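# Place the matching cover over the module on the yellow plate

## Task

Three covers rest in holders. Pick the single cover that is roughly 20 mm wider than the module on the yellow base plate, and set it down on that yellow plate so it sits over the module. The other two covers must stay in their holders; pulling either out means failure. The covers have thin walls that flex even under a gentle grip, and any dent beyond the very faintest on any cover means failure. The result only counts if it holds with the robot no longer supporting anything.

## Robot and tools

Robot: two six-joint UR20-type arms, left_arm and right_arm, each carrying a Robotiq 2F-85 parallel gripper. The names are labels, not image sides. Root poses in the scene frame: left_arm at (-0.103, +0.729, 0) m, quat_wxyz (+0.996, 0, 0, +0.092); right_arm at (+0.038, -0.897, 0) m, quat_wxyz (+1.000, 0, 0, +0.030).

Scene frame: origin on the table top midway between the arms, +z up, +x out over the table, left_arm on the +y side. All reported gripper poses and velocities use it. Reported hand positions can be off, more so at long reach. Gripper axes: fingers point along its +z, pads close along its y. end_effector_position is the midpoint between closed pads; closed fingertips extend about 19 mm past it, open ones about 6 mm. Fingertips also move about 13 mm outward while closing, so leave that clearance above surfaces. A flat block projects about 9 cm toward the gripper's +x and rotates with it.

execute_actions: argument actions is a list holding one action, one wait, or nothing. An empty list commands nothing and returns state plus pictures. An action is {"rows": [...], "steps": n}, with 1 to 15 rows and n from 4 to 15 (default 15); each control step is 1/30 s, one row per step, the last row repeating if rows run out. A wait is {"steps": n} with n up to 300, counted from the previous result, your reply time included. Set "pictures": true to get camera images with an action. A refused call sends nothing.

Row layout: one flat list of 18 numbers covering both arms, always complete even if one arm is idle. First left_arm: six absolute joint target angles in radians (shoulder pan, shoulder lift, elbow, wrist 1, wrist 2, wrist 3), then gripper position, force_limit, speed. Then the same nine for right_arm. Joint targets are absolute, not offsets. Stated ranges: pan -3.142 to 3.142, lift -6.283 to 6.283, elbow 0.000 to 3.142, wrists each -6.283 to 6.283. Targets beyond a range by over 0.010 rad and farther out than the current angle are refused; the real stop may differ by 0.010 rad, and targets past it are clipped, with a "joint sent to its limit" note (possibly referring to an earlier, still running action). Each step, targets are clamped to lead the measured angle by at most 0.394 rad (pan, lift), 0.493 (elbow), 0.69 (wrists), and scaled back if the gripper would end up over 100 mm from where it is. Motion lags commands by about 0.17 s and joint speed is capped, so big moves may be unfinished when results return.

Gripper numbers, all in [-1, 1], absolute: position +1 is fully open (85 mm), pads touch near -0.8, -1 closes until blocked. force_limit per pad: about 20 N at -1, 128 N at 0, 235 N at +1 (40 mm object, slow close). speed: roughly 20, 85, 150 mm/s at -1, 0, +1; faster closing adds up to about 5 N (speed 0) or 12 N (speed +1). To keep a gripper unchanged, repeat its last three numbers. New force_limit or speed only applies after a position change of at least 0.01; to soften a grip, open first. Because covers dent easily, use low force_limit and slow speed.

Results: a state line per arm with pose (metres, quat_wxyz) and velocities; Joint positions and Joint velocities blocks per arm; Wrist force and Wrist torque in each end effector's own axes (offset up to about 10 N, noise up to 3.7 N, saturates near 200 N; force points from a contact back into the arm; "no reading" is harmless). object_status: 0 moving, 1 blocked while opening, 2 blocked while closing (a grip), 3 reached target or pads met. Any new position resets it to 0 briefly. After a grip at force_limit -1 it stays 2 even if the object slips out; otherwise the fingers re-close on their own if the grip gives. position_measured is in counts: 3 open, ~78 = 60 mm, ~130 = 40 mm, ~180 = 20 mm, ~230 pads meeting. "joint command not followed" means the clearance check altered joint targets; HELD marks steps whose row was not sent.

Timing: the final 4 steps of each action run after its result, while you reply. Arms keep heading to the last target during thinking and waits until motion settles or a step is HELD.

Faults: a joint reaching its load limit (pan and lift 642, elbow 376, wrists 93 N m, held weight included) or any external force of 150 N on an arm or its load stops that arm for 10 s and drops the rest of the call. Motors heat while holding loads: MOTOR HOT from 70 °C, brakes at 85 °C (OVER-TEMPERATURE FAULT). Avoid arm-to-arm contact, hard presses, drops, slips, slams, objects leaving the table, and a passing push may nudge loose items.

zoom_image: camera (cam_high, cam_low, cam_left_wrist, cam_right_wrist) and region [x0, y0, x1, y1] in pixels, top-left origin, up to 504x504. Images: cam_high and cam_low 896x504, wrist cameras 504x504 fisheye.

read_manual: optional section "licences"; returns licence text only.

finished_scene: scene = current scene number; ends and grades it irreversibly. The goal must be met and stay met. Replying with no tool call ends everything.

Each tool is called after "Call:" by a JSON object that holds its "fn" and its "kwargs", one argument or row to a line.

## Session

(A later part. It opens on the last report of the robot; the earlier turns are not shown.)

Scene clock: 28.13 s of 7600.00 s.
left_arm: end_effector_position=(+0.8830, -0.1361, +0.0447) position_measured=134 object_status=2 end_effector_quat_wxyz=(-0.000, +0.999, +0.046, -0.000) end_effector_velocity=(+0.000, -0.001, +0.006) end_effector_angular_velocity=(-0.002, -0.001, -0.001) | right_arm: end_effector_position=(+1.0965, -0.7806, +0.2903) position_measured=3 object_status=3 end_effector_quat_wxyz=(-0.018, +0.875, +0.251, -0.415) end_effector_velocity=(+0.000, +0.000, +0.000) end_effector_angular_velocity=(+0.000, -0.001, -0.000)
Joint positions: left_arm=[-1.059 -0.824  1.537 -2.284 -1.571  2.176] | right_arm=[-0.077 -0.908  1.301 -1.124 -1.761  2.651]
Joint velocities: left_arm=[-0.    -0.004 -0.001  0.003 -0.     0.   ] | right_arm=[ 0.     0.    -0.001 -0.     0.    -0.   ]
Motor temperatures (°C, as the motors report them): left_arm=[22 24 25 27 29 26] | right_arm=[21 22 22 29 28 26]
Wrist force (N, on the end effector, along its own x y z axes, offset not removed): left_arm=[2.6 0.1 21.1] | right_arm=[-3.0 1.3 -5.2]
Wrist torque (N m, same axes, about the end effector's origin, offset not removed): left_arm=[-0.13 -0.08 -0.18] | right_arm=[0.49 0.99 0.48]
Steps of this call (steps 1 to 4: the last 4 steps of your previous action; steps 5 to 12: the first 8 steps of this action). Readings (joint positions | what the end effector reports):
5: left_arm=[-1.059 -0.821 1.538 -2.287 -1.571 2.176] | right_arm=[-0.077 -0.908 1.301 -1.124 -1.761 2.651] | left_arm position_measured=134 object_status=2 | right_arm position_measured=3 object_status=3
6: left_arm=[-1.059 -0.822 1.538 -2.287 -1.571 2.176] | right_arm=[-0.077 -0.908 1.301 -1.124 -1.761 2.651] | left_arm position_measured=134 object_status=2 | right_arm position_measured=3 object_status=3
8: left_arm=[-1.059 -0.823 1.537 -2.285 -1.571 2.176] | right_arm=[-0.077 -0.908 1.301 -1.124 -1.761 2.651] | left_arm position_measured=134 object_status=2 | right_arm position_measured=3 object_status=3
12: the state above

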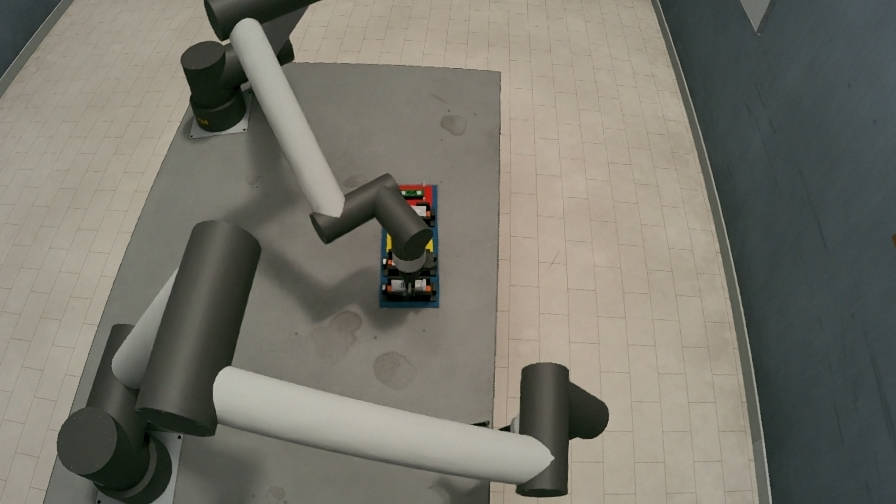

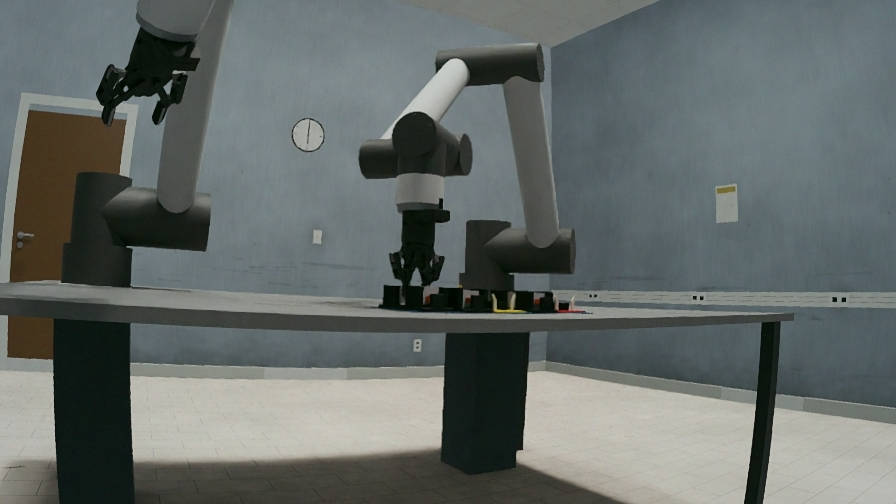

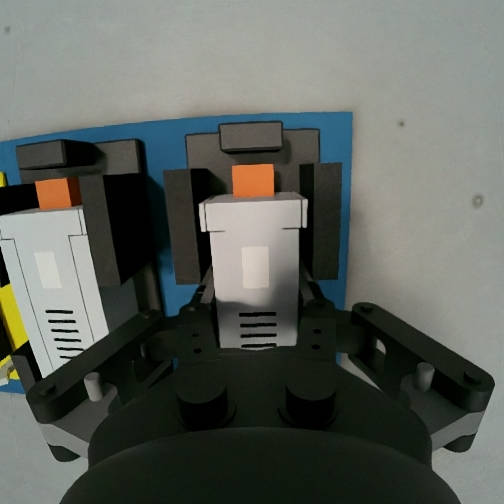

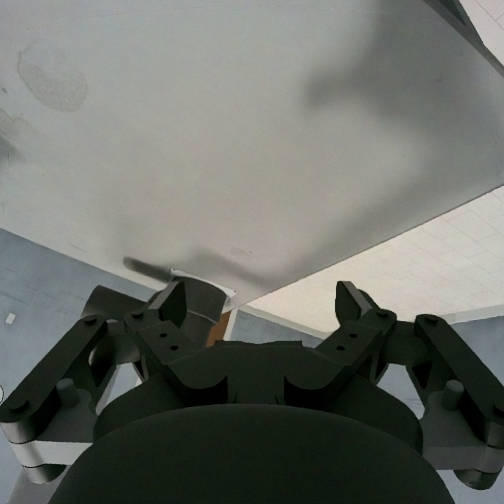

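It's lifting now.

Call:
{"fn": "execute_actions", "kwargs": {
  "actions": [
    {"rows":[[-1.0592,-0.8303,1.5349,-2.2754,-1.5708,2.176,-1,-0.5,-1,-0.077,-0.908,1.301,-1.124,-1.761,2.651,1,-1,0]],"steps":6}
  ]
}}

Call:
{"fn": "execute_actions", "kwargs": {
  "actions": [
    {"rows":[[-1.0592,-0.8385,1.5319,-2.2642,-1.5708,2.176,-1,-0.5,-1,-0.077,-0.908,1.301,-1.124,-1.761,2.651,1,-1,0]],"steps":6}
  ]
}}

Call:
{"fn": "execute_actions", "kwargs": {
  "actions": [
    {"rows":[[-1.0592,-0.8466,1.5288,-2.253,-1.5708,2.176,-1,-0.5,-1,-0.077,-0.908,1.301,-1.124,-1.761,2.651,1,-1,0]],"steps":8}
  ]
}}

Call:
{"fn": "execute_actions", "kwargs": {
  "actions": [
    {"rows":[[-1.0592,-0.8786,1.5138,-2.206,-1.5708,2.176,-1,-0.5,-1,-0.077,-0.908,1.301,-1.124,-1.761,2.651,1,-1,0]],"steps":12}
  ],
  "pictures": true
}}

Scene clock: 28.43 s of 7600.00 s.
left_arm: end_effector_position=(+0.8829, -0.1361, +0.0466) position_measured=134 object_status=2 end_effector_quat_wxyz=(-0.000, +0.999, +0.046, -0.000) end_effector_velocity=(+0.002, +0.001, +0.058) end_effector_angular_velocity=(+0.001, +0.001, +0.003) | right_arm: end_effector_position=(+1.0965, -0.7806, +0.2903) position_measured=3 object_status=3 end_effector_quat_wxyz=(-0.018, +0.875, +0.251, -0.415) end_effector_velocity=(-0.000, +0.000, +0.000) end_effector_angular_velocity=(+0.000, +0.000, -0.000)
Joint positions: left_arm=[-1.059 -0.825  1.537 -2.282 -1.571  2.176] | right_arm=[-0.077 -0.908  1.301 -1.124 -1.761  2.651]
Joint velocities: left_arm=[ 0.002 -0.043 -0.016  0.06  -0.    -0.001] | right_arm=[ 0.    -0.     0.     0.     0.001 -0.   ]
Motor temperatures (°C, as the motors report them): left_arm=[22 24 25 27 29 26] | right_arm=[21 22 22 29 28 26]
Wrist force (N, on the end effector, along its own x y z axes, offset not removed): left_arm=[-0.7 -1.5 25.8] | right_arm=[-1.4 2.7 1.0]
Wrist torque (N m, same axes, about the end effector's origin, offset not removed): left_arm=[-0.79 0.63 -0.17] | right_arm=[0.77 0.67 0.56]
Steps of this call (steps 1 to 4: the last 4 steps of your previous action; steps 5 to 7: the robot went on to your last target; steps 8 to 9: the first 2 steps of this action). Readings (joint positions | what the end effector reports):
8: left_arm=[-1.059 -0.824 1.537 -2.283 -1.571 2.176] | right_arm=[-0.077 -0.908 1.301 -1.124 -1.761 2.651] | left_arm position_measured=134 object_status=2 | right_arm position_measured=3 object_status=3
9: the state above

Scene clock: 28.63 s of 7600.00 s.
left_arm: end_effector_position=(+0.8830, -0.1361, +0.0549) position_measured=134 object_status=2 end_effector_quat_wxyz=(-0.000, +0.999, +0.046, -0.000) end_effector_velocity=(-0.001, +0.002, +0.086) end_effector_angular_velocity=(+0.003, +0.002, +0.002) | right_arm: end_effector_position=(+1.0965, -0.7806, +0.2903) position_measured=3 object_status=3 end_effector_quat_wxyz=(-0.018, +0.875, +0.251, -0.415) end_effector_velocity=(-0.000, +0.000, -0.000) end_effector_angular_velocity=(-0.000, +0.001, +0.001)
Joint positions: left_arm=[-1.059 -0.832  1.534 -2.273 -1.571  2.176] | right_arm=[-0.077 -0.908  1.301 -1.124 -1.761  2.651]
Joint velocities: left_arm=[ 0.    -0.065 -0.022  0.092  0.    -0.001] | right_arm=[ 0.001  0.     0.     0.    -0.    -0.   ]
Motor temperatures (°C, as the motors report them): left_arm=[22 24 25 27 29 26] | right_arm=[21 22 22 29 28 26]
Wrist force (N, on the end effector, along its own x y z axes, offset not removed): left_arm=[1.4 -0.4 26.5] | right_arm=[-0.4 2.4 2.0]
Wrist torque (N m, same axes, about the end effector's origin, offset not removed): left_arm=[-0.74 0.17 -0.09] | right_arm=[0.71 0.45 0.74]
Steps of this call (steps 1 to 4: the last 4 steps of your previous action; steps 5 to 6: the first 2 steps of this action). Readings (joint positions | what the end effector reports):
5: left_arm=[-1.059 -0.830 1.535 -2.276 -1.571 2.176] | right_arm=[-0.077 -0.908 1.301 -1.124 -1.761 2.651] | left_arm position_measured=134 object_status=2 | right_arm position_measured=3 object_status=3
6: the state above

Scene clock: 28.90 s of 7600.00 s.
left_arm: end_effector_position=(+0.8831, -0.1362, +0.0711) position_measured=134 object_status=2 end_effector_quat_wxyz=(+0.000, +0.999, +0.046, +0.000) end_effector_velocity=(-0.000, +0.002, +0.055) end_effector_angular_velocity=(+0.001, +0.001, -0.001) | right_arm: end_effector_position=(+1.0965, -0.7806, +0.2903) position_measured=3 object_status=3 end_effector_quat_wxyz=(-0.018, +0.875, +0.251, -0.415) end_effector_velocity=(-0.000, +0.000, +0.000) end_effector_angular_velocity=(+0.000, -0.001, +0.000)
Joint positions: left_arm=[-1.059 -0.844  1.53  -2.257 -1.571  2.176] | right_arm=[-0.077 -0.908  1.301 -1.124 -1.761  2.651]
Joint velocities: left_arm=[ 0.001 -0.041 -0.014  0.056 -0.     0.002] | right_arm=[ 0.    -0.001  0.    -0.     0.    -0.   ]
Motor temperatures (°C, as the motors report them): left_arm=[22 24 25 27 29 26] | right_arm=[21 22 22 29 28 26]
Wrist force (N, on the end effector, along its own x y z axes, offset not removed): left_arm=[2.2 -1.7 3.0] | right_arm=[-3.0 2.1 -3.8]
Wrist torque (N m, same axes, about the end effector's origin, offset not removed): left_arm=[-0.52 -0.08 -0.10] | right_arm=[0.64 0.93 0.43]
Steps of this call (steps 1 to 4: the last 4 steps of your previous action; steps 5 to 8: the first 4 steps of this action). Readings (joint positions | what the end effector reports):
5: left_arm=[-1.059 -0.838 1.532 -2.265 -1.571 2.176] | right_arm=[-0.077 -0.908 1.301 -1.124 -1.761 2.651] | left_arm position_measured=134 object_status=2 | right_arm position_measured=3 object_status=3
6: left_arm=[-1.059 -0.840 1.531 -2.262 -1.571 2.176] | right_arm=[-0.077 -0.908 1.301 -1.124 -1.761 2.651] | left_arm position_measured=134 object_status=2 | right_arm position_measured=3 object_status=3
8: the state above

Scene clock: 29.30 s of 7600.00 s.
left_arm: end_effector_position=(+0.8831, -0.1363, +0.1176) position_measured=134 object_status=2 end_effector_quat_wxyz=(+0.000, +0.999, +0.046, +0.000) end_effector_velocity=(-0.002, +0.003, +0.038) end_effector_angular_velocity=(+0.003, +0.002, +0.002) | right_arm: end_effector_position=(+1.0965, -0.7806, +0.2903) position_measured=3 object_status=3 end_effector_quat_wxyz=(-0.018, +0.875, +0.251, -0.415) end_effector_velocity=(-0.000, +0.000, -0.000) end_effector_angular_velocity=(+0.000, +0.000, +0.000)
Joint positions: left_arm=[-1.059 -0.877  1.515 -2.209 -1.571  2.176] | right_arm=[-0.077 -0.908  1.301 -1.124 -1.761  2.651]
Joint velocities: left_arm=[ 0.    -0.028 -0.01   0.042 -0.    -0.002] | right_arm=[ 0.  0.  0. -0.  0.  0.]
Motor temperatures (°C, as the motors report them): left_arm=[22 24 25 27 29 26] | right_arm=[21 22 22 29 28 26]
Wrist force (N, on the end effector, along its own x y z axes, offset not removed): left_arm=[-5.9 -1.7 7.5] | right_arm=[-4.8 6.8 -3.1]
Wrist torque (N m, same axes, about the end effector's origin, offset not removed): left_arm=[-0.63 1.27 -0.11] | right_arm=[1.58 1.36 0.51]
Steps of this call (steps 1 to 4: the last 4 steps of your previous action; steps 5 to 12: the first 8 steps of this action). Readings (joint positions | what the end effector reports):
5: left_arm=[-1.059 -0.847 1.529 -2.253 -1.571 2.176] | right_arm=[-0.077 -0.908 1.301 -1.124 -1.761 2.651] | left_arm position_measured=134 object_status=2 | right_arm position_measured=3 object_status=3
6: left_arm=[-1.059 -0.852 1.526 -2.245 -1.571 2.176] | right_arm=[-0.077 -0.908 1.301 -1.124 -1.761 2.651] | left_arm position_measured=134 object_status=2 | right_arm position_measured=3 object_status=3
8: left_arm=[-1.059 -0.867 1.519 -2.224 -1.571 2.176] | right_arm=[-0.077 -0.908 1.301 -1.124 -1.761 2.651] | left_arm position_measured=134 object_status=2 | right_arm position_measured=3 object_status=3
12: the state above

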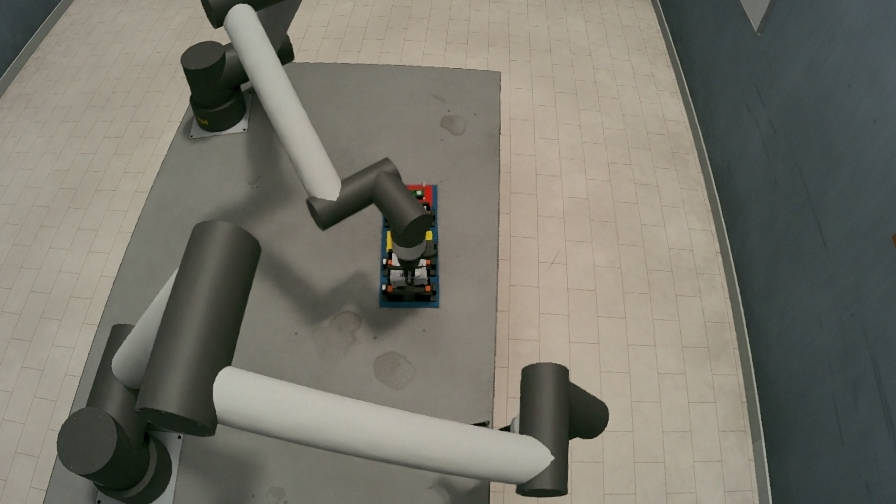

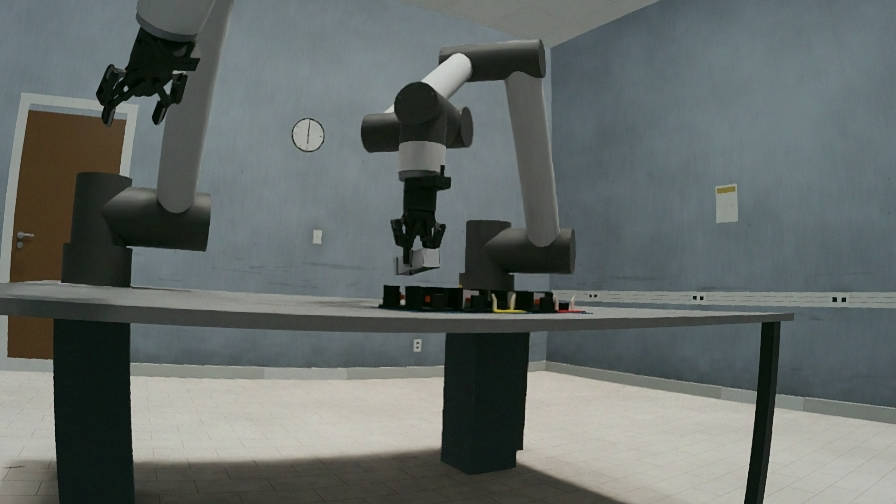

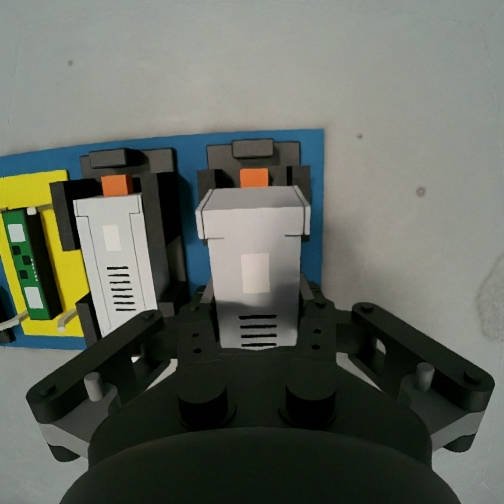

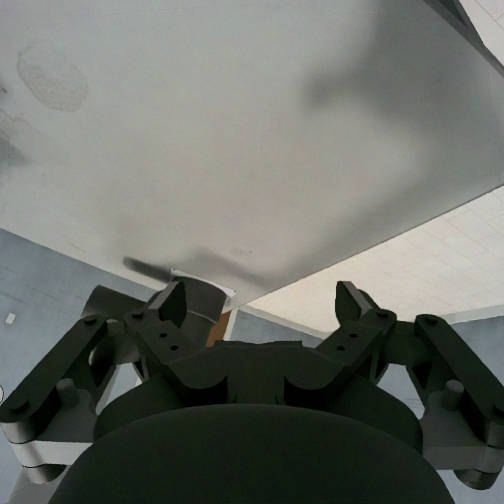

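Call:
{"fn": "execute_actions", "kwargs": {
  "actions": [
    {"rows":[[-1.005,-0.953,1.64,-2.258,-1.5708,2.23,-1,-0.5,-1,-0.077,-0.908,1.301,-1.124,-1.761,2.651,1,-1,0]],"steps":7}
  ]
}}

Call:
{"fn": "execute_actions", "kwargs": {
  "actions": [
    {"rows":[[-0.9507,-1.0116,1.7669,-2.3261,-1.5708,2.285,-1,-0.5,-1,-0.077,-0.908,1.301,-1.124,-1.761,2.651,1,-1,0]]}
  ]
}}

Call:
{"fn": "execute_actions", "kwargs": {
  "actions": [
    {"rows":[[-0.9507,-0.9868,1.7774,-2.3614,-1.5708,2.285,-1,-0.5,-1,-0.077,-0.908,1.301,-1.124,-1.761,2.651,1,-1,0]]}
  ],
  "pictures": true
}}

Call:
{"fn": "zoom_image", "kwargs": {
  "camera": "cam_low",
  "region": [440, 220, 570, 330]
}}

Call:
{"fn": "zoom_image", "kwargs": {
  "camera": "cam_high",
  "region": [370, 190, 450, 270]
}}

Scene clock: 29.73 s of 7600.00 s.
left_arm: end_effector_position=(+0.8890, -0.1036, +0.1289) position_measured=134 object_status=2 end_effector_quat_wxyz=(+0.004, +0.999, +0.046, +0.003) end_effector_velocity=(-0.002, +0.748, +0.120) end_effector_angular_velocity=(-0.027, -0.035, +0.016) | right_arm: end_effector_position=(+1.0965, -0.7806, +0.2903) position_measured=3 object_status=3 end_effector_quat_wxyz=(-0.018, +0.875, +0.251, -0.415) end_effector_velocity=(+0.000, +0.000, +0.000) end_effector_angular_velocity=(-0.000, -0.001, +0.000)
Joint positions: left_arm=[-1.039 -0.902  1.547 -2.225 -1.571  2.196] | right_arm=[-0.077 -0.908  1.301 -1.124 -1.761  2.651]
Joint velocities: left_arm=[ 0.381 -0.546  0.853 -0.35   0.006  0.366] | right_arm=[ 0. -0. -0. -0. -0.  0.]
Motor temperatures (°C, as the motors report them): left_arm=[22 24 25 27 29 26] | right_arm=[21 22 22 29 28 26]
Wrist force (N, on the end effector, along its own x y z axes, offset not removed): left_arm=[9.1 11.7 5.3] | right_arm=[-2.2 -1.1 0.1]
Wrist torque (N m, same axes, about the end effector's origin, offset not removed): left_arm=[1.37 -0.92 -0.07] | right_arm=[0.07 0.81 0.46]
Steps of this call (steps 1 to 4: the last 4 steps of your previous action; steps 5 to 10: the robot went on to your last target; steps 11 to 13: the first 3 steps of this action). Readings (joint positions | what the end effector reports):
11: left_arm=[-1.059 -0.879 1.514 -2.206 -1.571 2.176] | right_arm=[-0.077 -0.908 1.301 -1.124 -1.761 2.651] | left_arm position_measured=134 object_status=2 | right_arm position_measured=3 object_status=3
12: left_arm=[-1.052 -0.886 1.523 -2.213 -1.571 2.183] | right_arm=[-0.077 -0.908 1.301 -1.124 -1.761 2.651] | left_arm position_measured=134 object_status=2 | right_arm position_measured=3 object_status=3
13: the state above

Scene clock: 30.23 s of 7600.00 s.
left_arm: end_effector_position=(+0.8643, +0.0762, +0.1208) position_measured=134 object_status=2 end_effector_quat_wxyz=(+0.000, +0.999, +0.046, +0.000) end_effector_velocity=(-0.008, +0.035, -0.007) end_effector_angular_velocity=(+0.004, +0.004, -0.001) | right_arm: end_effector_position=(+1.0965, -0.7806, +0.2903) position_measured=3 object_status=3 end_effector_quat_wxyz=(-0.018, +0.875, +0.251, -0.415) end_effector_velocity=(-0.000, -0.001, -0.000) end_effector_angular_velocity=(-0.000, +0.001, -0.000)
Joint positions: left_arm=[-0.952 -1.011  1.764 -2.325 -1.571  2.284] | right_arm=[-0.077 -0.908  1.301 -1.124 -1.761  2.651]
Joint velocities: left_arm=[ 0.017 -0.017  0.043 -0.021  0.     0.018] | right_arm=[-0.  0.  0.  0. -0. -0.]
Motor temperatures (°C, as the motors report them): left_arm=[22 24 25 27 29 26] | right_arm=[21 22 22 29 28 26]
Wrist force (N, on the end effector, along its own x y z axes, offset not removed): left_arm=[-2.3 -4.8 6.3] | right_arm=[-3.1 4.1 -0.2]
Wrist torque (N m, same axes, about the end effector's origin, offset not removed): left_arm=[-1.12 0.69 -0.19] | right_arm=[0.96 1.04 0.56]
Steps of this call (steps 1 to 4: the last 4 steps of your previous action; steps 5 to 15: the first 11 steps of this action). Readings (joint positions | what the end effector reports):
5: left_arm=[-1.008 -0.948 1.630 -2.254 -1.571 2.226] | right_arm=[-0.077 -0.908 1.301 -1.124 -1.761 2.651] | left_arm position_measured=134 object_status=2 | right_arm position_measured=3 object_status=3
6: left_arm=[-1.001 -0.957 1.642 -2.264 -1.571 2.235] | right_arm=[-0.077 -0.908 1.301 -1.124 -1.761 2.651] | left_arm position_measured=134 object_status=2 | right_arm position_measured=3 object_status=3
8: left_arm=[-0.977 -0.983 1.696 -2.293 -1.571 2.259] | right_arm=[-0.077 -0.908 1.301 -1.124 -1.761 2.651] | left_arm position_measured=134 object_status=2 | right_arm position_measured=3 object_status=3
12: left_arm=[-0.955 -1.007 1.755 -2.320 -1.571 2.280] | right_arm=[-0.077 -0.908 1.301 -1.124 -1.761 2.651] | left_arm position_measured=134 object_status=2 | right_arm position_measured=3 object_status=3
15: the state above

Scene clock: 30.73 s of 7600.00 s.
left_arm: end_effector_position=(+0.8635, +0.0788, +0.0906) position_measured=134 object_status=2 end_effector_quat_wxyz=(+0.000, +0.999, +0.046, +0.000) end_effector_velocity=(+0.002, +0.003, -0.005) end_effector_angular_velocity=(-0.001, -0.001, +0.004) | right_arm: end_effector_position=(+1.0965, -0.7806, +0.2903) position_measured=3 object_status=3 end_effector_quat_wxyz=(-0.018, +0.875, +0.251, -0.415) end_effector_velocity=(-0.000, +0.000, -0.000) end_effector_angular_velocity=(+0.000, +0.000, +0.000)
Joint positions: left_arm=[-0.951 -0.987  1.777 -2.361 -1.571  2.285] | right_arm=[-0.077 -0.908  1.301 -1.124 -1.761  2.651]
Joint velocities: left_arm=[ 0.003  0.004  0.002 -0.008  0.    -0.001] | right_arm=[ 0.  0.  0. -0. -0. -0.]
Motor temperatures (°C, as the motors report them): left_arm=[22 24 25 27 29 26] | right_arm=[21 22 22 29 28 26]
Wrist force (N, on the end effector, along its own x y z axes, offset not removed): left_arm=[0.6 -0.2 8.0] | right_arm=[-2.4 1.5 -0.8]
Wrist torque (N m, same axes, about the end effector's origin, offset not removed): left_arm=[-0.22 0.06 -0.09] | right_arm=[0.30 0.94 0.43]
Steps of this call (steps 1 to 4: the last 4 steps of your previous action; steps 5 to 15: the first 11 steps of this action). Readings (joint positions | what the end effector reports):
5: left_arm=[-0.951 -1.011 1.767 -2.326 -1.571 2.285] | right_arm=[-0.077 -0.908 1.301 -1.124 -1.761 2.651] | left_arm position_measured=134 object_status=2 | right_arm position_measured=3 object_status=3
6: left_arm=[-0.951 -1.007 1.769 -2.333 -1.571 2.285] | right_arm=[-0.077 -0.908 1.301 -1.124 -1.761 2.651] | left_arm position_measured=134 object_status=2 | right_arm position_measured=3 object_status=3
8: left_arm=[-0.951 -0.996 1.774 -2.348 -1.571 2.285] | right_arm=[-0.077 -0.908 1.301 -1.124 -1.761 2.651] | left_arm position_measured=134 object_status=2 | right_arm position_measured=3 object_status=3
12: left_arm=[-0.951 -0.988 1.777 -2.359 -1.571 2.285] | right_arm=[-0.077 -0.908 1.301 -1.124 -1.761 2.651] | left_arm position_measured=134 object_status=2 | right_arm position_measured=3 object_status=3
15: the state above

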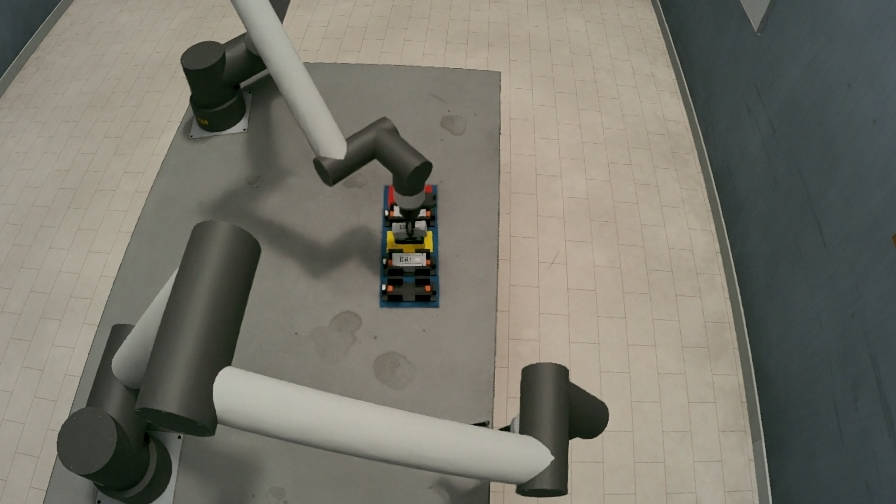

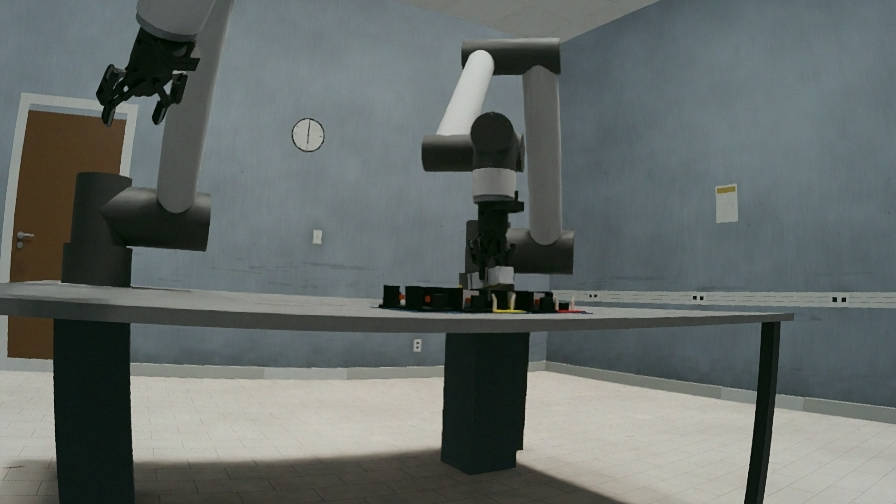

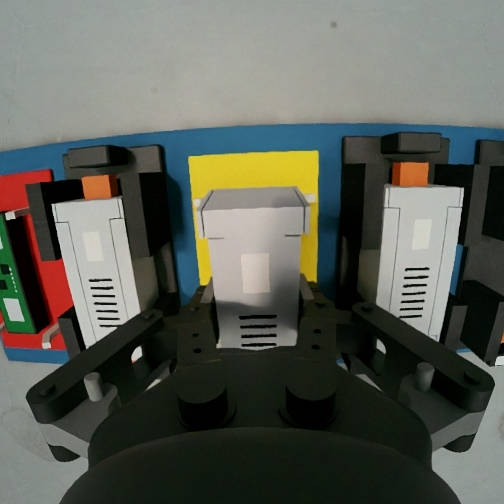

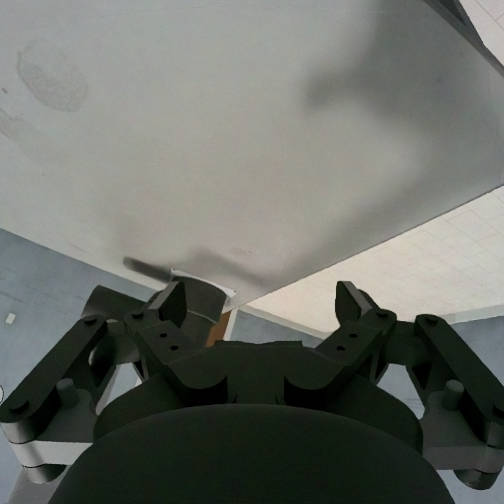

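Region (440, 220, 570, 330) of cam_low's 896x504 image, scaled by 3.877, with more detail than that image has; it fills the top 426 rows of this view, and the rest is white.

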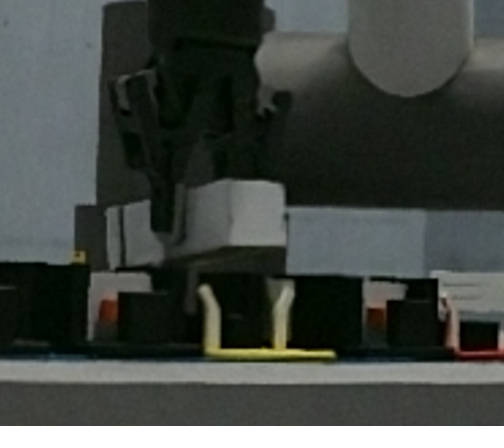

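Region (370, 190, 450, 270) of cam_high's 896x504 image, scaled by 6.300, with more detail than that image has.

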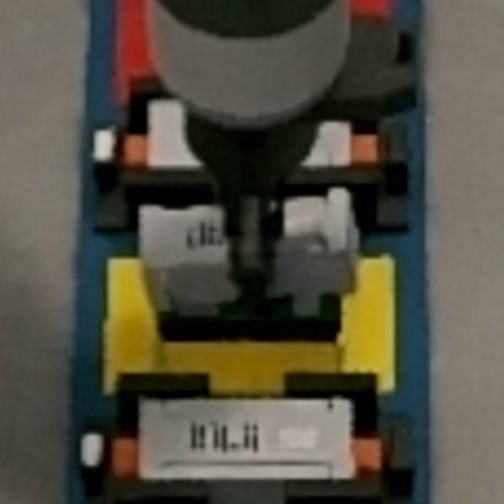

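Call:
{"fn": "execute_actions", "kwargs": {
  "actions": [
    {"rows":[[-0.9526,-0.9696,1.7872,-2.3884,-1.5708,2.283,-1,-0.5,-1,-0.077,-0.908,1.301,-1.124,-1.761,2.651,1,-1,0]],"steps":12}
  ]
}}

Call:
{"fn": "execute_actions", "kwargs": {
  "actions": [
    {"rows":[[-0.9526,-0.9582,1.7908,-2.4034,-1.5708,2.283,-1,-0.5,-1,-0.077,-0.908,1.301,-1.124,-1.761,2.651,1,-1,0]],"steps":14}
  ],
  "pictures": true
}}

Call:
{"fn": "zoom_image", "kwargs": {
  "camera": "cam_low",
  "region": [440, 220, 570, 330]
}}

Scene clock: 31.27 s of 7600.00 s.
left_arm: end_effector_position=(+0.8611, +0.0784, +0.0693) position_measured=134 object_status=2 end_effector_quat_wxyz=(-0.000, +0.999, +0.046, -0.000) end_effector_velocity=(-0.001, +0.004, -0.019) end_effector_angular_velocity=(+0.001, +0.001, +0.003) | right_arm: end_effector_position=(+1.0965, -0.7806, +0.2903) position_measured=3 object_status=3 end_effector_quat_wxyz=(-0.018, +0.875, +0.251, -0.415) end_effector_velocity=(+0.000, +0.000, +0.000) end_effector_angular_velocity=(-0.000, -0.000, +0.000)
Joint positions: left_arm=[-0.952 -0.971  1.787 -2.387 -1.571  2.283] | right_arm=[-0.077 -0.908  1.301 -1.124 -1.761  2.651]
Joint velocities: left_arm=[ 0.002  0.014  0.009 -0.023 -0.    -0.001] | right_arm=[ 0.     0.    -0.001  0.    -0.     0.   ]
Motor temperatures (°C, as the motors report them): left_arm=[22 24 25 27 29 26] | right_arm=[21 22 22 29 28 26]
Wrist force (N, on the end effector, along its own x y z axes, offset not removed): left_arm=[-2.2 -3.3 7.6] | right_arm=[-3.0 -0.8 0.4]
Wrist torque (N m, same axes, about the end effector's origin, offset not removed): left_arm=[-0.85 0.74 -0.07] | right_arm=[0.01 0.94 0.47]
Steps of this call (steps 1 to 4: the last 4 steps of your previous action; steps 5 to 8: the robot went on to your last target; steps 9 to 16: the first 8 steps of this action). Readings (joint positions | what the end effector reports):
9: left_arm=[-0.951 -0.987 1.778 -2.362 -1.571 2.285] | right_arm=[-0.077 -0.908 1.301 -1.124 -1.761 2.651] | left_arm position_measured=134 object_status=2 | right_arm position_measured=3 object_status=3
10: left_arm=[-0.951 -0.984 1.779 -2.367 -1.571 2.285] | right_arm=[-0.077 -0.908 1.301 -1.124 -1.761 2.651] | left_arm position_measured=134 object_status=2 | right_arm position_measured=3 object_status=3
12: left_arm=[-0.952 -0.976 1.784 -2.378 -1.571 2.284] | right_arm=[-0.077 -0.908 1.301 -1.124 -1.761 2.651] | left_arm position_measured=134 object_status=2 | right_arm position_measured=3 object_status=3
16: the state above

Scene clock: 31.73 s of 7600.00 s.
left_arm: end_effector_position=(+0.8610, +0.0783, +0.0554) position_measured=134 object_status=2 end_effector_quat_wxyz=(-0.000, +0.999, +0.046, -0.000) end_effector_velocity=(+0.000, -0.001, -0.005) end_effector_angular_velocity=(+0.000, -0.000, -0.003) | right_arm: end_effector_position=(+1.0965, -0.7806, +0.2903) position_measured=3 object_status=3 end_effector_quat_wxyz=(-0.018, +0.875, +0.251, -0.415) end_effector_velocity=(-0.000, -0.000, +0.000) end_effector_angular_velocity=(-0.000, -0.000, +0.000)
Joint positions: left_arm=[-0.953 -0.958  1.791 -2.403 -1.571  2.283] | right_arm=[-0.077 -0.908  1.301 -1.124 -1.761  2.651]
Joint velocities: left_arm=[-0.     0.004  0.001 -0.005  0.     0.003] | right_arm=[-0. -0.  0. -0. -0. -0.]
Motor temperatures (°C, as the motors report them): left_arm=[22 24 25 27 29 26] | right_arm=[21 22 22 29 28 26]
Wrist force (N, on the end effector, along its own x y z axes, offset not removed): left_arm=[-1.8 -1.4 6.8] | right_arm=[-2.2 4.7 -1.2]
Wrist torque (N m, same axes, about the end effector's origin, offset not removed): left_arm=[-0.53 0.60 0.04] | right_arm=[1.14 0.79 0.45]
Steps of this call (steps 1 to 4: the last 4 steps of your previous action; steps 5 to 14: the first 10 steps of this action). Readings (joint positions | what the end effector reports):
5: left_arm=[-0.953 -0.970 1.787 -2.388 -1.571 2.283] | right_arm=[-0.077 -0.908 1.301 -1.124 -1.761 2.651] | left_arm position_measured=134 object_status=2 | right_arm position_measured=3 object_status=3
6: left_arm=[-0.953 -0.967 1.788 -2.392 -1.571 2.283] | right_arm=[-0.077 -0.908 1.301 -1.124 -1.761 2.651] | left_arm position_measured=134 object_status=2 | right_arm position_measured=3 object_status=3
8: left_arm=[-0.953 -0.962 1.790 -2.398 -1.571 2.283] | right_arm=[-0.077 -0.908 1.301 -1.124 -1.761 2.651] | left_arm position_measured=134 object_status=2 | right_arm position_measured=3 object_status=3
12: left_arm=[-0.953 -0.959 1.791 -2.402 -1.571 2.283] | right_arm=[-0.077 -0.908 1.301 -1.124 -1.761 2.651] | left_arm position_measured=134 object_status=2 | right_arm position_measured=3 object_status=3
14: the state above

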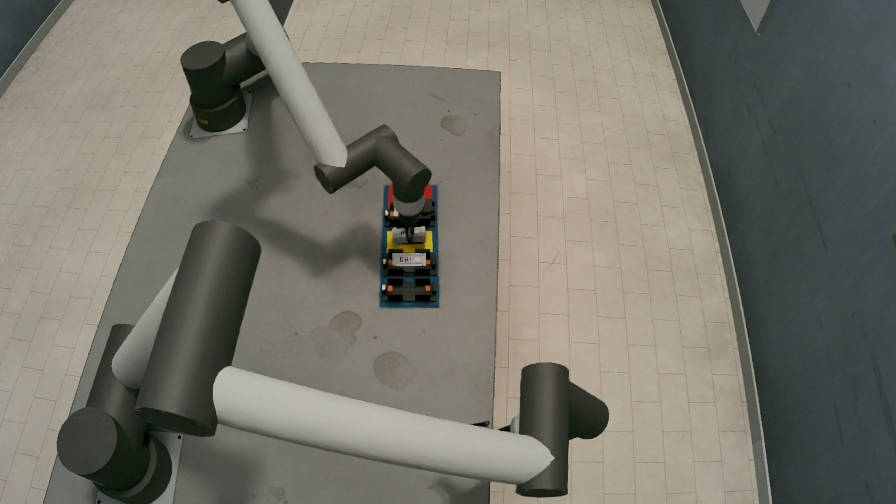

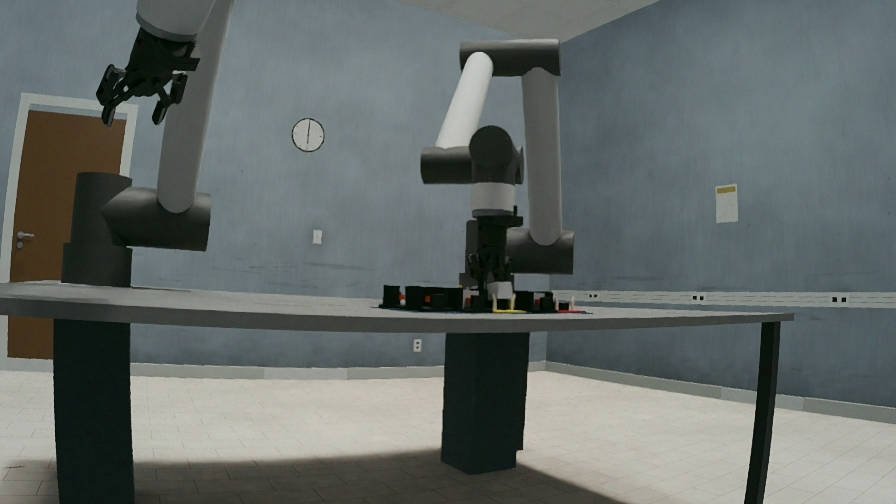

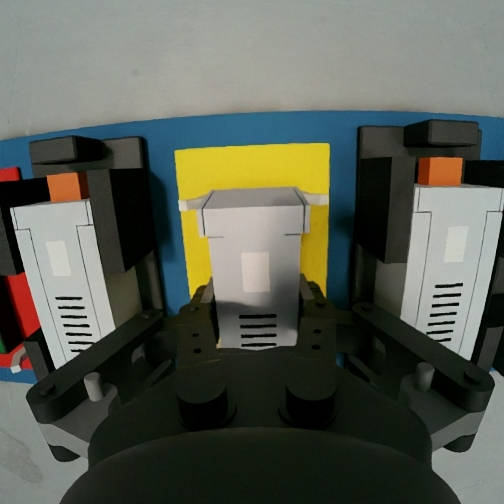

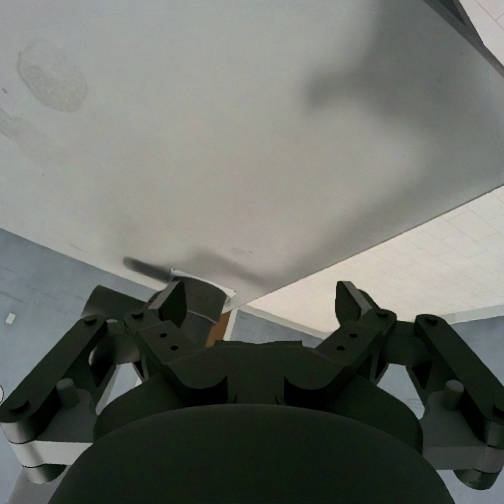

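Region (440, 220, 570, 330) of cam_low's 896x504 image, scaled by 3.877, with more detail than that image has; it fills the top 426 rows of this view, and the rest is white.

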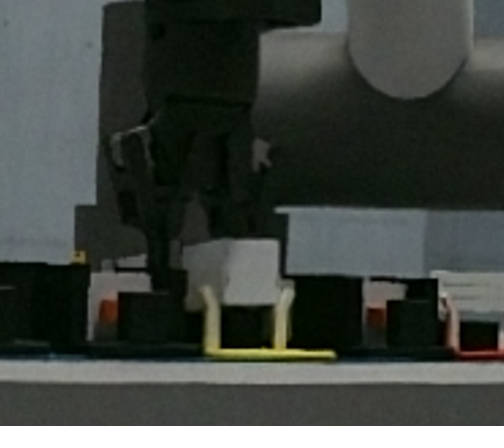

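Call:
{"fn": "execute_actions", "kwargs": {
  "actions": [
    {"rows":[[-0.9526,-0.9511,1.7929,-2.4126,-1.5708,2.283,-1,-0.5,-1,-0.077,-0.908,1.301,-1.124,-1.761,2.651,1,-1,0]],"steps":10}
  ]
}}

Call:
{"fn": "execute_actions", "kwargs": {
  "actions": [
    {"rows":[[-0.9526,-0.9457,1.7944,-2.4195,-1.5708,2.283,-1,-0.5,-1,-0.077,-0.908,1.301,-1.124,-1.761,2.651,1,-1,0]],"steps":12}
  ],
  "pictures": true
}}

Call:
{"fn": "zoom_image", "kwargs": {
  "camera": "cam_low",
  "region": [440, 220, 570, 330]
}}

Scene clock: 32.13 s of 7600.00 s.
left_arm: end_effector_position=(+0.8610, +0.0783, +0.0482) position_measured=134 object_status=2 end_effector_quat_wxyz=(-0.000, +0.999, +0.046, -0.000) end_effector_velocity=(+0.001, +0.002, -0.017) end_effector_angular_velocity=(+0.000, +0.001, +0.002) | right_arm: end_effector_position=(+1.0965, -0.7806, +0.2903) position_measured=3 object_status=3 end_effector_quat_wxyz=(-0.018, +0.875, +0.251, -0.415) end_effector_velocity=(+0.000, -0.000, +0.000) end_effector_angular_velocity=(+0.000, -0.000, -0.001)
Joint positions: left_arm=[-0.953 -0.952  1.793 -2.411 -1.571  2.283] | right_arm=[-0.077 -0.908  1.301 -1.124 -1.761  2.651]
Joint velocities: left_arm=[ 0.002  0.015  0.004 -0.018 -0.     0.   ] | right_arm=[-0. -0. -0. -0.  0. -0.]
Motor temperatures (°C, as the motors report them): left_arm=[22 24 25 27 29 26] | right_arm=[21 22 22 29 28 26]
Wrist force (N, on the end effector, along its own x y z axes, offset not removed): left_arm=[-0.9 -6.2 5.1] | right_arm=[-4.6 0.8 -3.8]
Wrist torque (N m, same axes, about the end effector's origin, offset not removed): left_arm=[-1.11 0.48 -0.19] | right_arm=[0.38 1.21 0.64]
Steps of this call (steps 1 to 4: the last 4 steps of your previous action; steps 5 to 6: the robot went on to your last target; steps 7 to 12: the first 6 steps of this action). Readings (joint positions | what the end effector reports):
7: left_arm=[-0.953 -0.958 1.791 -2.404 -1.571 2.283] | right_arm=[-0.077 -0.908 1.301 -1.124 -1.761 2.651] | left_arm position_measured=134 object_status=2 | right_arm position_measured=3 object_status=3
8: left_arm=[-0.953 -0.957 1.791 -2.405 -1.571 2.283] | right_arm=[-0.077 -0.908 1.301 -1.124 -1.761 2.651] | left_arm position_measured=134 object_status=2 | right_arm position_measured=3 object_status=3
10: left_arm=[-0.953 -0.954 1.792 -2.409 -1.571 2.283] | right_arm=[-0.077 -0.908 1.301 -1.124 -1.761 2.651] | left_arm position_measured=134 object_status=2 | right_arm position_measured=3 object_status=3
12: the state above

Scene clock: 32.53 s of 7600.00 s.
left_arm: end_effector_position=(+0.8610, +0.0782, +0.0414) position_measured=134 object_status=2 end_effector_quat_wxyz=(+0.000, +0.999, +0.046, +0.000) end_effector_velocity=(+0.000, -0.000, -0.003) end_effector_angular_velocity=(-0.001, -0.001, -0.000) | right_arm: end_effector_position=(+1.0965, -0.7806, +0.2903) position_measured=3 object_status=3 end_effector_quat_wxyz=(-0.018, +0.875, +0.251, -0.415) end_effector_velocity=(+0.000, +0.000, +0.001) end_effector_angular_velocity=(-0.000, -0.001, +0.000)
Joint positions: left_arm=[-0.953 -0.946  1.794 -2.419 -1.571  2.283] | right_arm=[-0.077 -0.908  1.301 -1.124 -1.761  2.651]
Joint velocities: left_arm=[ 0.     0.003  0.001 -0.006  0.     0.   ] | right_arm=[ 0. -0. -0. -0. -0.  0.]
Motor temperatures (°C, as the motors report them): left_arm=[22 24 25 27 29 26] | right_arm=[21 22 22 29 28 26]
Wrist force (N, on the end effector, along its own x y z axes, offset not removed): left_arm=[-2.0 -4.3 1.4] | right_arm=[-2.4 4.4 -1.7]
Wrist torque (N m, same axes, about the end effector's origin, offset not removed): left_arm=[-0.96 0.51 -0.06] | right_arm=[1.11 0.89 0.49]
Steps of this call (steps 1 to 4: the last 4 steps of your previous action; steps 5 to 12: the first 8 steps of this action). Readings (joint positions | what the end effector reports):
5: left_arm=[-0.953 -0.951 1.793 -2.413 -1.571 2.283] | right_arm=[-0.077 -0.908 1.301 -1.124 -1.761 2.651] | left_arm position_measured=134 object_status=2 | right_arm position_measured=3 object_status=3
6: left_arm=[-0.953 -0.950 1.793 -2.414 -1.571 2.283] | right_arm=[-0.077 -0.908 1.301 -1.124 -1.761 2.651] | left_arm position_measured=134 object_status=2 | right_arm position_measured=3 object_status=3
8: left_arm=[-0.953 -0.948 1.794 -2.417 -1.571 2.283] | right_arm=[-0.077 -0.908 1.301 -1.124 -1.761 2.651] | left_arm position_measured=134 object_status=2 | right_arm position_measured=3 object_status=3
12: the state above

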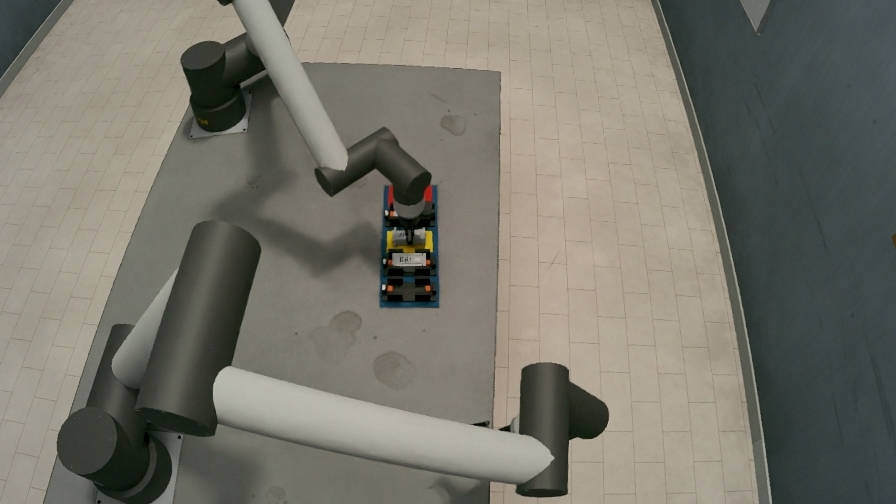

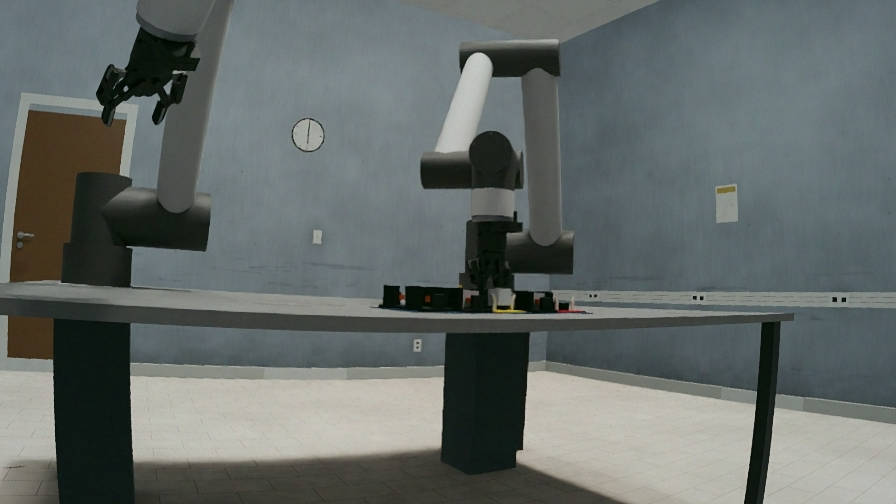

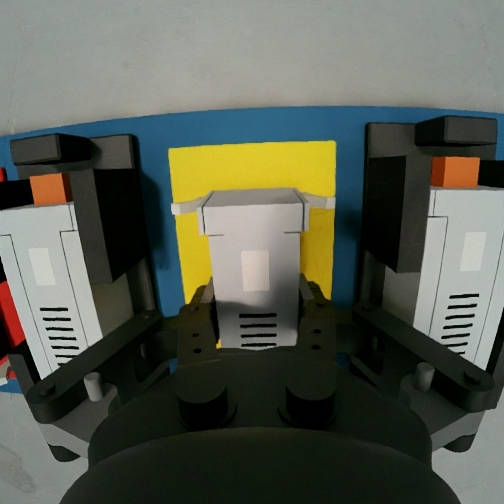

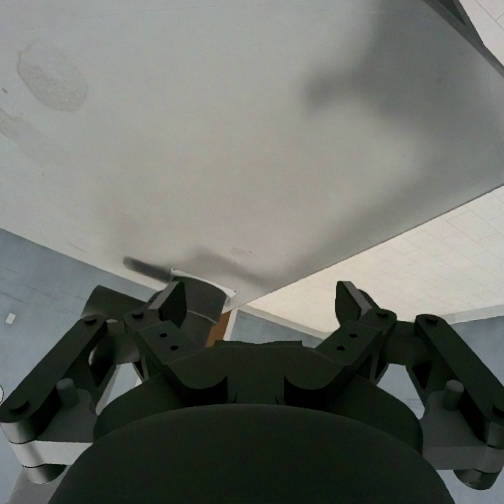

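Region (440, 220, 570, 330) of cam_low's 896x504 image, scaled by 3.877, with more detail than that image has; it fills the top 426 rows of this view, and the rest is white.

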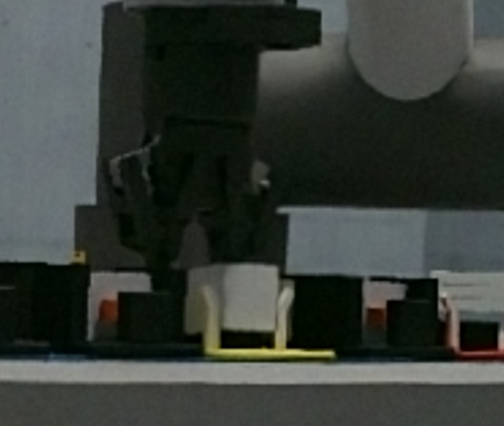

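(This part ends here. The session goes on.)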